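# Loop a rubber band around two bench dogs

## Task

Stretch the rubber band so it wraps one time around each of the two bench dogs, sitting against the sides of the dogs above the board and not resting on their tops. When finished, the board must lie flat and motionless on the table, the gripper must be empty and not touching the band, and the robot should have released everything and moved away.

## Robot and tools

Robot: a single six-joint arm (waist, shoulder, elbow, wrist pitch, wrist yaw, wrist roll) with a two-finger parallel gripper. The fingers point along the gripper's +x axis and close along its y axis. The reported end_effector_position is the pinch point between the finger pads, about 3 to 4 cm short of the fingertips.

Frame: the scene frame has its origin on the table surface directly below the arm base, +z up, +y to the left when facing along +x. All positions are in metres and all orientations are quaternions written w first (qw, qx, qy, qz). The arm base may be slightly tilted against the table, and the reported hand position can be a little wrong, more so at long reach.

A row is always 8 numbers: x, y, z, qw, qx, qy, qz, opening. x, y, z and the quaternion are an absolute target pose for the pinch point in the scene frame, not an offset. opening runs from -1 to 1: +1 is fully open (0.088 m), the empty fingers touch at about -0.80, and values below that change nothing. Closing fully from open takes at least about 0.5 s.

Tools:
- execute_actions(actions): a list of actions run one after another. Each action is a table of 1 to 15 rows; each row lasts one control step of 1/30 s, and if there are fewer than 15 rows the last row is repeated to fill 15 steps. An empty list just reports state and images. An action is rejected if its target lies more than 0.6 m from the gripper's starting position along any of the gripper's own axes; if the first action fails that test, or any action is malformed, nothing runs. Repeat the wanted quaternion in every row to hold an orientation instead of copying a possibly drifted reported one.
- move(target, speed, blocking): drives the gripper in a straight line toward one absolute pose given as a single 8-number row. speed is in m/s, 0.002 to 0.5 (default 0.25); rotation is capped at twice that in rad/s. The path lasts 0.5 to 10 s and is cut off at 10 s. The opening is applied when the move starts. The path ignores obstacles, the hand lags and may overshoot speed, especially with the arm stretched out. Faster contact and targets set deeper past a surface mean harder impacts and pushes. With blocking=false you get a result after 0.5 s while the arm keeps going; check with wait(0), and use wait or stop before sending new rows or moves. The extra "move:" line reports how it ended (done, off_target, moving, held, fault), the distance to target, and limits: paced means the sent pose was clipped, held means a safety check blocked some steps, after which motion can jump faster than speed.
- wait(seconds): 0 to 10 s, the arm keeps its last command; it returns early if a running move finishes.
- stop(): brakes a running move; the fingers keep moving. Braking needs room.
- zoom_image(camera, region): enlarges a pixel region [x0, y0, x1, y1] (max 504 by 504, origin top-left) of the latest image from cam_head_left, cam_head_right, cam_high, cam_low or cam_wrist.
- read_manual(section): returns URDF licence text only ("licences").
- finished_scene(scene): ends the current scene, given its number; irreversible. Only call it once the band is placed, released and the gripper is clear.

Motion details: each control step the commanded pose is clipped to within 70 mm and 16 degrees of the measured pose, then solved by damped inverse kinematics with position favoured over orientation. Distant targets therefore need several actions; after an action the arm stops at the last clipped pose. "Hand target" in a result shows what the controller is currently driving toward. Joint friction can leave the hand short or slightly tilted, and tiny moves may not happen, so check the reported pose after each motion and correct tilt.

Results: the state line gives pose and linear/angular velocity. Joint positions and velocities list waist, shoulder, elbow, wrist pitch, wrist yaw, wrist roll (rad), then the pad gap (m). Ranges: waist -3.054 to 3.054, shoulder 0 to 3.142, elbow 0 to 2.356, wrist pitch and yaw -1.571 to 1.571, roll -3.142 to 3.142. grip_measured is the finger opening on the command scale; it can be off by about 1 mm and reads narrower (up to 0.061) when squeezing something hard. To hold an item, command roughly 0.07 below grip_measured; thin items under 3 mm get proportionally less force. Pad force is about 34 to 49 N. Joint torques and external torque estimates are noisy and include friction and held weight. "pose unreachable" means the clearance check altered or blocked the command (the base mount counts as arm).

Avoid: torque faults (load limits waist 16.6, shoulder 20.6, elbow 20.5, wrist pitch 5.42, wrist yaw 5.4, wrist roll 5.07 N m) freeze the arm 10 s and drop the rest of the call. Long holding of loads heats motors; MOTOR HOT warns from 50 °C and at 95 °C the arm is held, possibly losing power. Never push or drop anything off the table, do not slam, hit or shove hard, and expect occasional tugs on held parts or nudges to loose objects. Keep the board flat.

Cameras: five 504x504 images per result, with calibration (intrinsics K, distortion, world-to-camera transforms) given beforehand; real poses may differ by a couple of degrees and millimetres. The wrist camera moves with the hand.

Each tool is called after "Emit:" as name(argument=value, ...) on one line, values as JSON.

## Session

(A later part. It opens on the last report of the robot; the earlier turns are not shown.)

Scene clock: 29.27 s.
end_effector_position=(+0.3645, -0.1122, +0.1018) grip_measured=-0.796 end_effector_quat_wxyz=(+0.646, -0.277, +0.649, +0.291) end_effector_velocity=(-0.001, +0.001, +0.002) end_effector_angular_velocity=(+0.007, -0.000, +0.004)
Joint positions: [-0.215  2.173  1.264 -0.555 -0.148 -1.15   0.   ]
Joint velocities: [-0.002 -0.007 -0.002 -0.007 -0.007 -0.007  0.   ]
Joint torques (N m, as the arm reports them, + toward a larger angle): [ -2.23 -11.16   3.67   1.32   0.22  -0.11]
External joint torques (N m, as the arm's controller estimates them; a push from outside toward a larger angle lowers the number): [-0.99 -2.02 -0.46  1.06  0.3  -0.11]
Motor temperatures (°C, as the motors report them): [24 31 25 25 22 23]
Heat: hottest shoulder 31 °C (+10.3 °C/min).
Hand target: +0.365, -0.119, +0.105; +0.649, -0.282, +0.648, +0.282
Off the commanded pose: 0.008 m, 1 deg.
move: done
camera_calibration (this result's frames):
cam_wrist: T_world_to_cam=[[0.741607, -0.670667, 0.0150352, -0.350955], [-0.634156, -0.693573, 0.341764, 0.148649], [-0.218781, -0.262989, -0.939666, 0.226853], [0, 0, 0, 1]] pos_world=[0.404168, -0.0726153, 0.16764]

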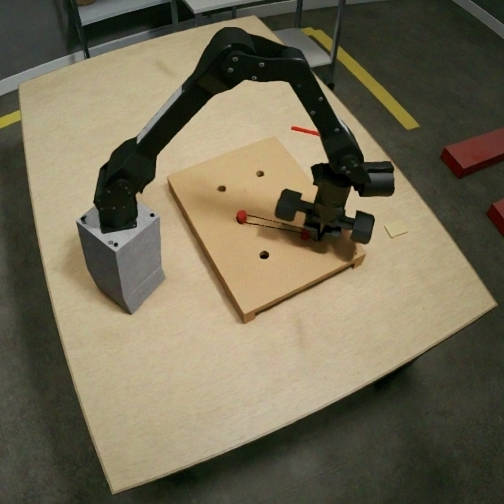

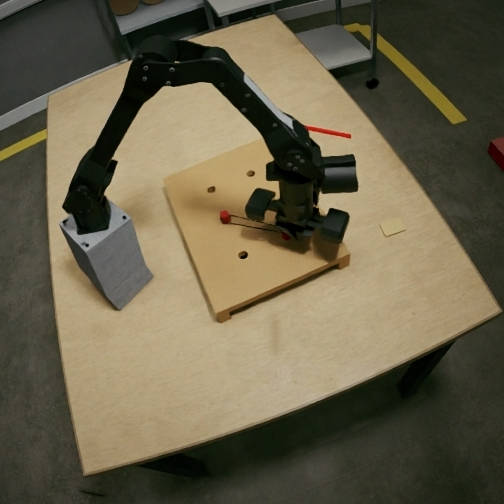

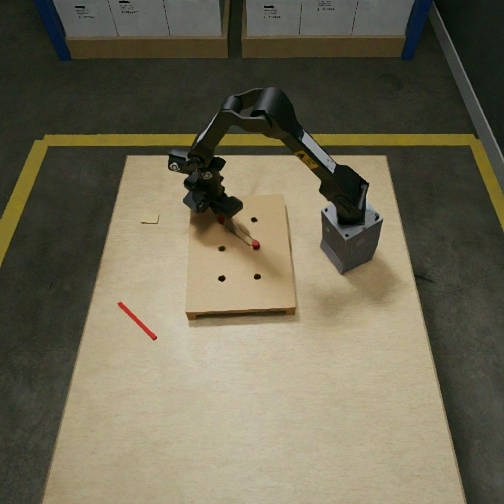

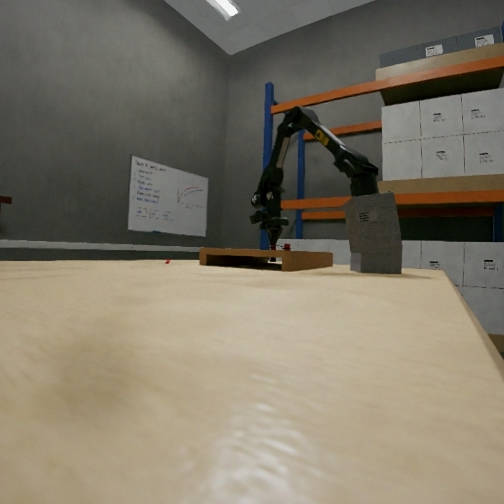

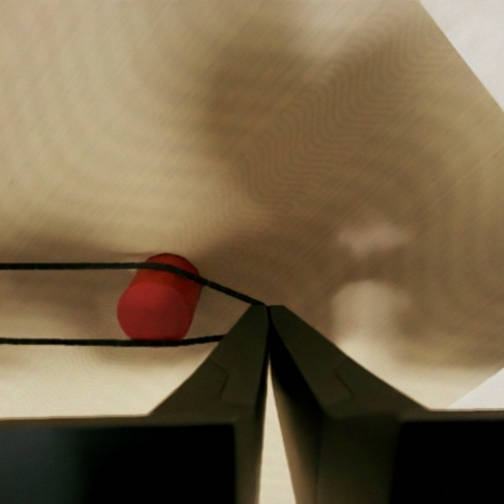

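The second strand is at the dog's edge; sliding a little further will drop it over.

Emit:
move(target=[0.356,-0.128,0.102,0.648,-0.282,0.648,0.282,-1], speed=0.025)

Emit:
zoom_image(camera="cam_head_left", region=[260, 200, 350, 270])

Scene clock: 30.43 s.
end_effector_position=(+0.3561, -0.1197, +0.0984) grip_measured=-0.796 end_effector_quat_wxyz=(+0.646, -0.277, +0.648, +0.293) end_effector_velocity=(-0.001, -0.002, +0.001) end_effector_angular_velocity=(-0.006, +0.004, +0.019)
Joint positions: [-0.241  2.173  1.236 -0.532 -0.154 -1.18   0.   ]
Joint velocities: [-0.002 -0.002  0.002 -0.007  0.007 -0.022  0.   ]
Joint torques (N m, as the arm reports them, + toward a larger angle): [ -2.41 -11.16   3.58   1.26   0.33  -0.18]
External joint torques (N m, as the arm's controller estimates them; a push from outside toward a larger angle lowers the number): [-1.02 -2.19 -0.46  0.99  0.39 -0.18]
Motor temperatures (°C, as the motors report them): [24 31 25 25 22 23]
Heat: hottest shoulder 31 °C (+9.9 °C/min).
Hand target: +0.356, -0.128, +0.102; +0.648, -0.282, +0.648, +0.282
Off the commanded pose: 0.009 m, 1 deg.
move: off_target
camera_calibration (this result's frames):
cam_wrist: T_world_to_cam=[[0.743696, -0.668388, 0.0132064, -0.350018], [-0.632185, -0.696715, 0.339013, 0.138478], [-0.217391, -0.260472, -0.940689, 0.219686], [0, 0, 0, 1]] pos_world=[0.395608, -0.0802458, 0.164333]

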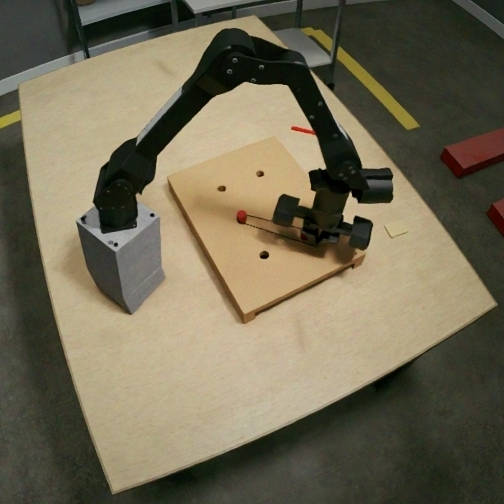

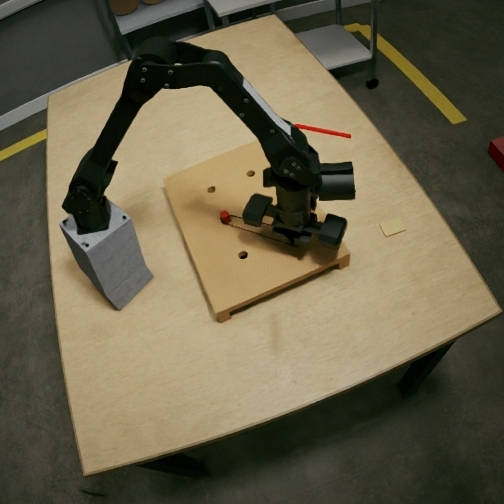

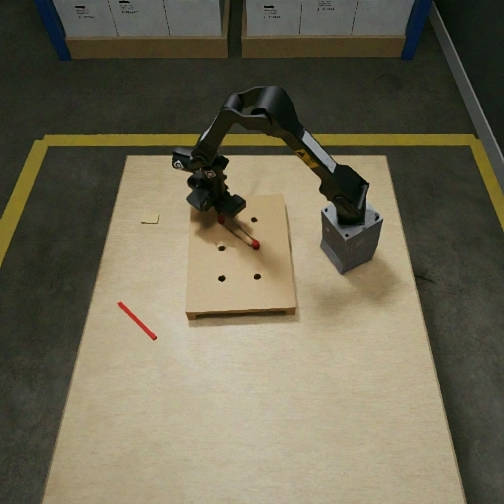

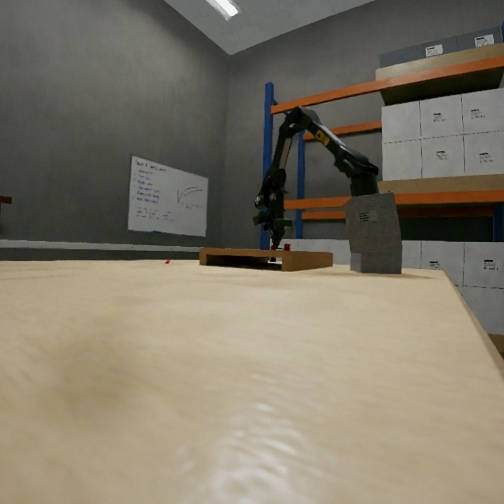

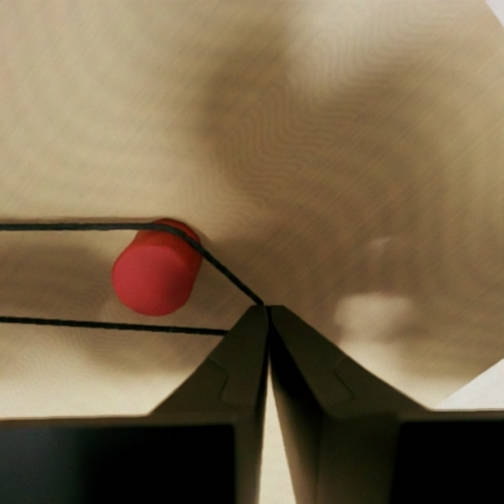

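Region (260, 200, 350, 270) of cam_head_left's 504x504 image, scaled by 5.600, with more detail than that image has.

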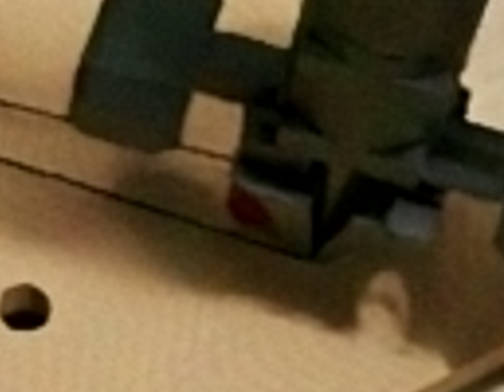

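Emit:
move(target=[0.364,-0.106,0.096,0.648,-0.282,0.648,0.282,-1], speed=0.03)

Emit:
execute_actions(actions=[[[0.364,-0.106,0.096,0.648,-0.282,0.648,0.282,-0.68]]])

Scene clock: 33.17 s.
end_effector_position=(+0.3636, -0.1040, +0.0955) grip_measured=-0.796 end_effector_quat_wxyz=(+0.647, -0.280, +0.648, +0.288) end_effector_velocity=(-0.006, -0.000, +0.001) end_effector_angular_velocity=(-0.001, +0.023, +0.002)
Joint positions: [-0.191  2.173  1.235 -0.514 -0.14  -1.125  0.   ]
Joint velocities: [-0.002 -0.002 -0.002 -0.022  0.007 -0.007  0.   ]
Joint torques (N m, as the arm reports them, + toward a larger angle): [ -1.39 -10.3    3.43   1.18   0.15   0.18]
External joint torques (N m, as the arm's controller estimates them; a push from outside toward a larger angle lowers the number): [-0.14 -1.38 -0.47  0.92  0.21  0.18]
Motor temperatures (°C, as the motors report them): [24 31 25 25 22 23]
Heat: hottest shoulder 31 °C (+9.0 °C/min).
Hand target: +0.364, -0.106, +0.096; +0.648, -0.282, +0.648, +0.282
Off the commanded pose: 0.002 m, 1 deg.
move: done
camera_calibration (this result's frames):
cam_wrist: T_world_to_cam=[[0.741311, -0.670716, 0.0244438, -0.345533], [-0.636547, -0.691068, 0.342392, 0.156973], [-0.212755, -0.269379, -0.939239, 0.219992], [0, 0, 0, 1]] pos_world=[0.402873, -0.0640147, 0.161325]

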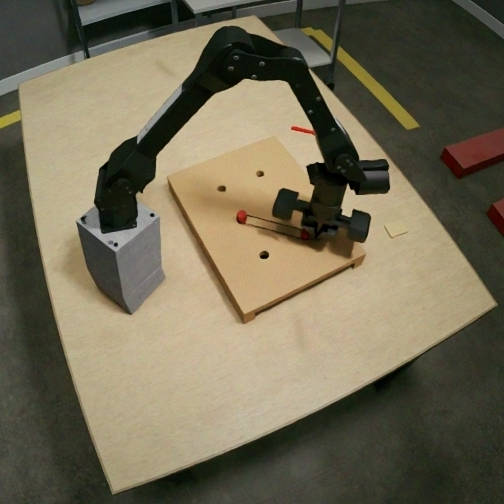

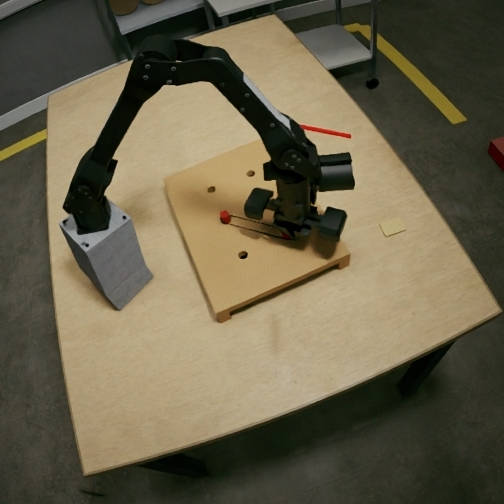

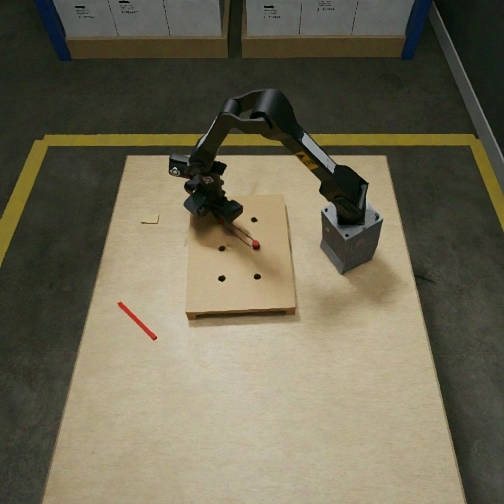

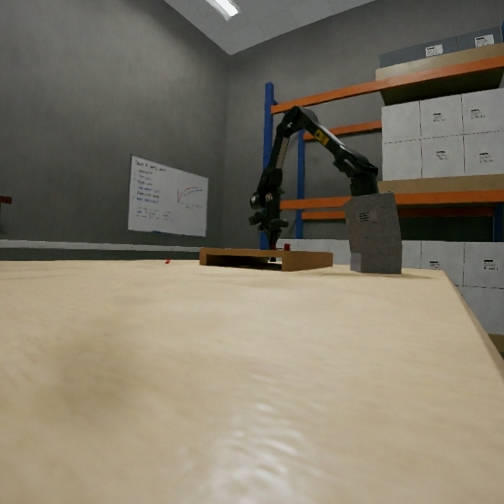

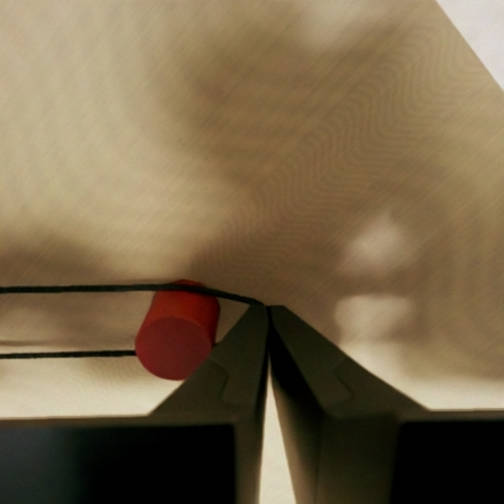

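Scene clock: 33.67 s.
end_effector_position=(+0.3650, -0.1055, +0.0955) grip_measured=-0.685 end_effector_quat_wxyz=(+0.648, -0.283, +0.647, +0.284) end_effector_velocity=(-0.004, +0.004, +0.001) end_effector_angular_velocity=(+0.027, +0.014, +0.017)
Joint positions: [-0.191  2.173  1.234 -0.505 -0.135 -1.123  0.005]
Joint velocities: [-0.002 -0.002 -0.002 -0.022 -0.022 -0.022  0.001]
Joint torques (N m, as the arm reports them, + toward a larger angle): [ -1.32 -10.15   3.46   0.52  -0.02   0.14]
External joint torques (N m, as the arm's controller estimates them; a push from outside toward a larger angle lowers the number): [-0.11 -1.21 -0.48  0.24  0.04  0.14]
Motor temperatures (°C, as the motors report them): [24 32 25 25 22 23]
Heat: hottest shoulder 32 °C (+10.7 °C/min).
Hand target: +0.364, -0.106, +0.096; +0.648, -0.282, +0.649, +0.282
Off the commanded pose: 0.001 m, 0 deg.
camera_calibration (this result's frames):
cam_wrist: T_world_to_cam=[[0.740636, -0.671005, 0.034802, -0.348401], [-0.639324, -0.687841, 0.343715, 0.158105], [-0.206696, -0.276817, -0.938429, 0.216766], [0, 0, 0, 1]] pos_world=[0.403923, -0.0650228, 0.161201]

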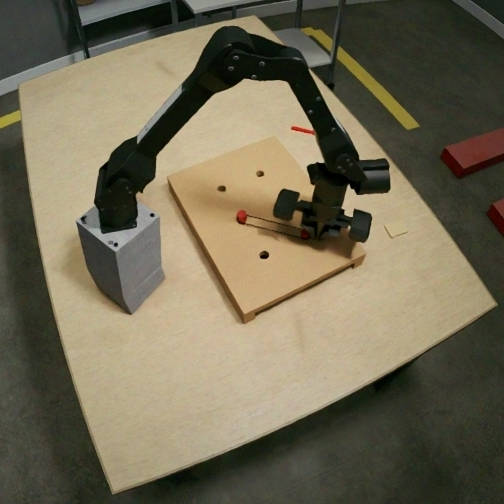

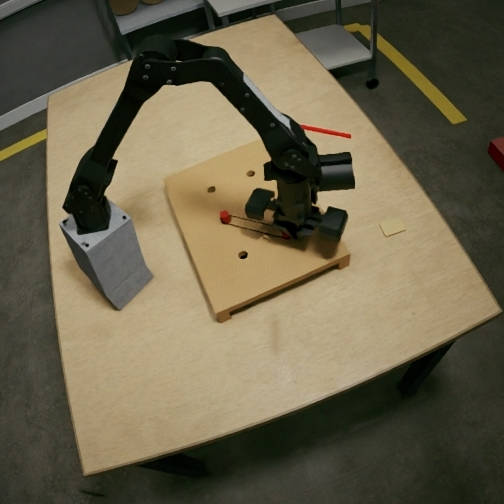

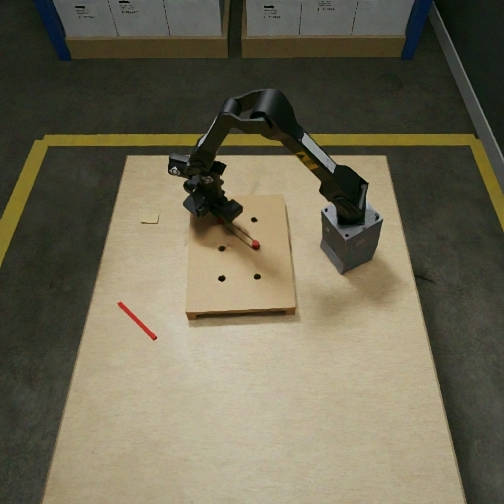

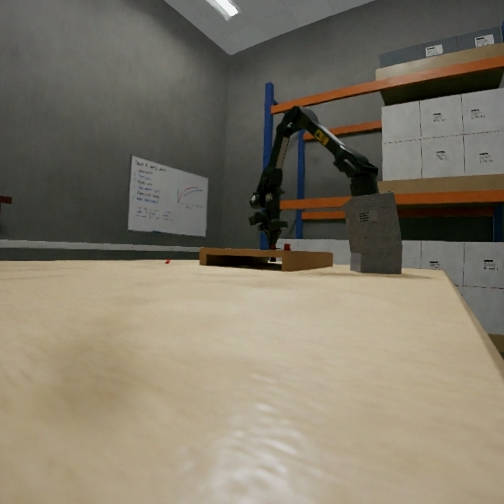

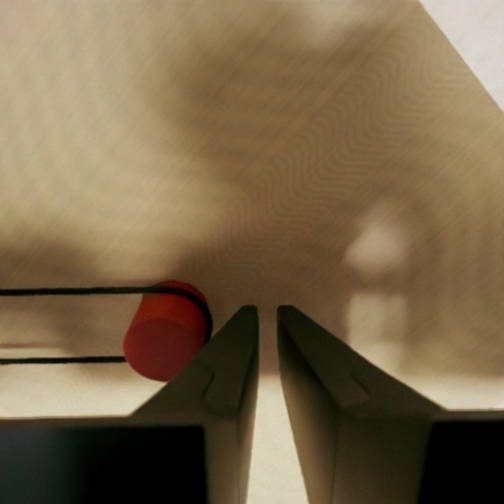

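Emit:
move(target=[0.36,-0.11,0.25,0.648,-0.282,0.648,0.282,-0.68], speed=0.2)

Emit:
zoom_image(camera="cam_head_left", region=[220, 190, 330, 260])

Emit:
zoom_image(camera="cam_low", region=[250, 225, 310, 265])

Scene clock: 35.13 s.
end_effector_position=(+0.3577, -0.1089, +0.2444) grip_measured=-0.683 end_effector_quat_wxyz=(+0.645, -0.278, +0.652, +0.285) end_effector_velocity=(-0.006, -0.002, +0.001) end_effector_angular_velocity=(-0.000, +0.022, -0.003)
Joint positions: [-0.262  1.862  1.413 -1.018 -0.141 -1.189  0.006]
Joint velocities: [-0.007 -0.002 -0.002 -0.022  0.007 -0.007 -0.   ]
Joint torques (N m, as the arm reports them, + toward a larger angle): [-1.35 -9.6   6.92  0.09 -0.15 -0.11]
External joint torques (N m, as the arm's controller estimates them; a push from outside toward a larger angle lowers the number): [-0.08 -1.35  1.63 -0.15 -0.1  -0.11]
Motor temperatures (°C, as the motors report them): [24 32 25 25 22 23]
Heat: hottest shoulder 32 °C (+10.2 °C/min).
Hand target: +0.361, -0.110, +0.250; +0.649, -0.282, +0.648, +0.282
Off the commanded pose: 0.006 m, 1 deg.
move: done
camera_calibration (this result's frames):
cam_wrist: T_world_to_cam=[[0.735801, -0.676794, 0.0233781, -0.34652], [-0.64001, -0.683698, 0.350634, 0.0989379], [-0.221323, -0.272959, -0.936221, 0.359183], [0, 0, 0, 1]] pos_world=[0.397787, -0.0688366, 0.309685]

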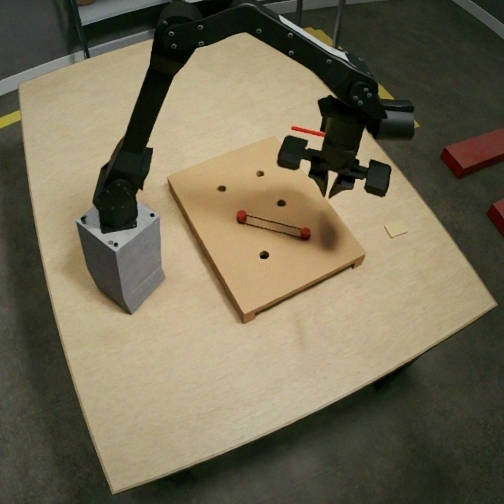

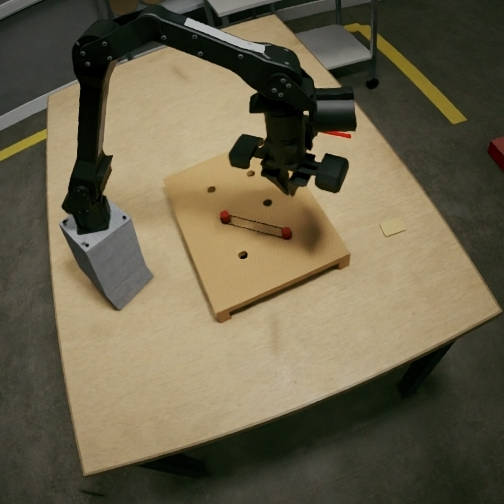

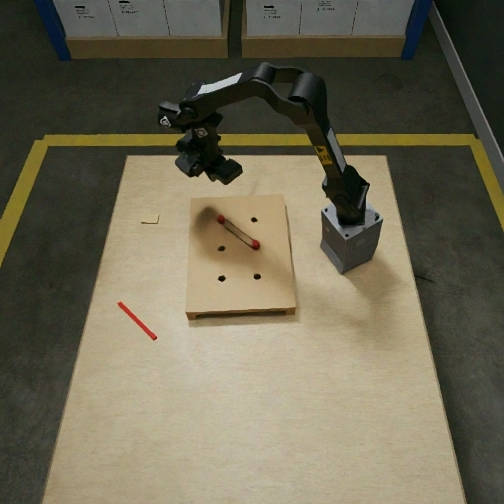

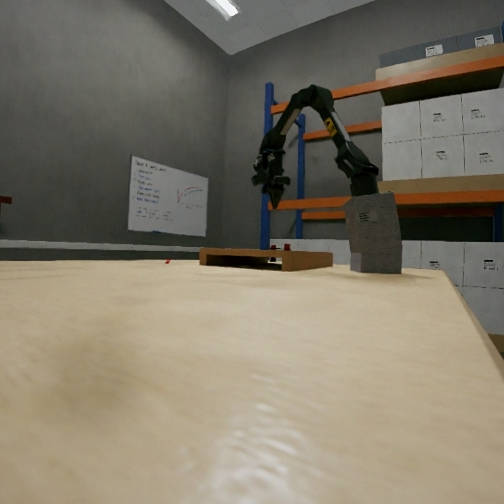

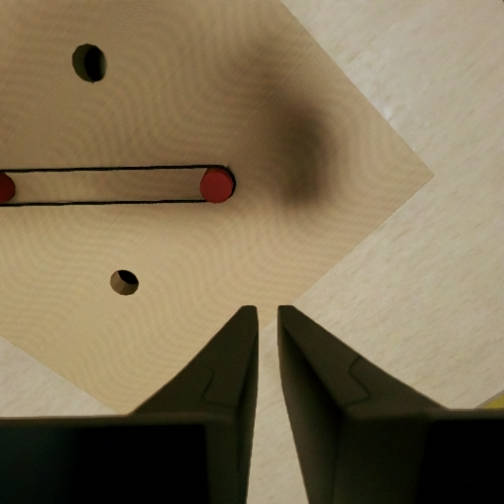

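Region (220, 190, 330, 260) of cam_head_left's 504x504 image, scaled by 4.582, with more detail than that image has; it fills the top 321 rows of this view, and the rest is white.

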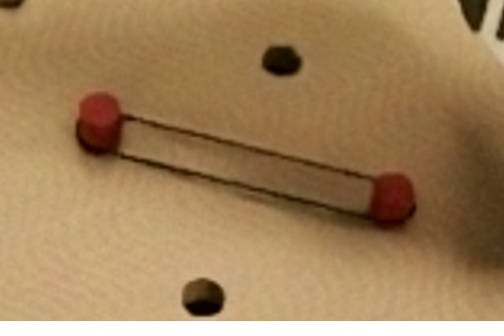

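Region (250, 225, 310, 265) of cam_low's 504x504 image, scaled by 8.400, with more detail than that image has.

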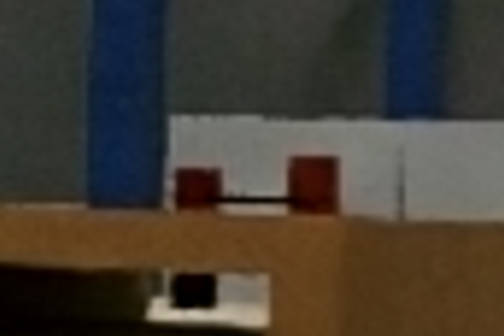

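Emit:
finished_scene(scene=1)

The scene is finished: the task was done.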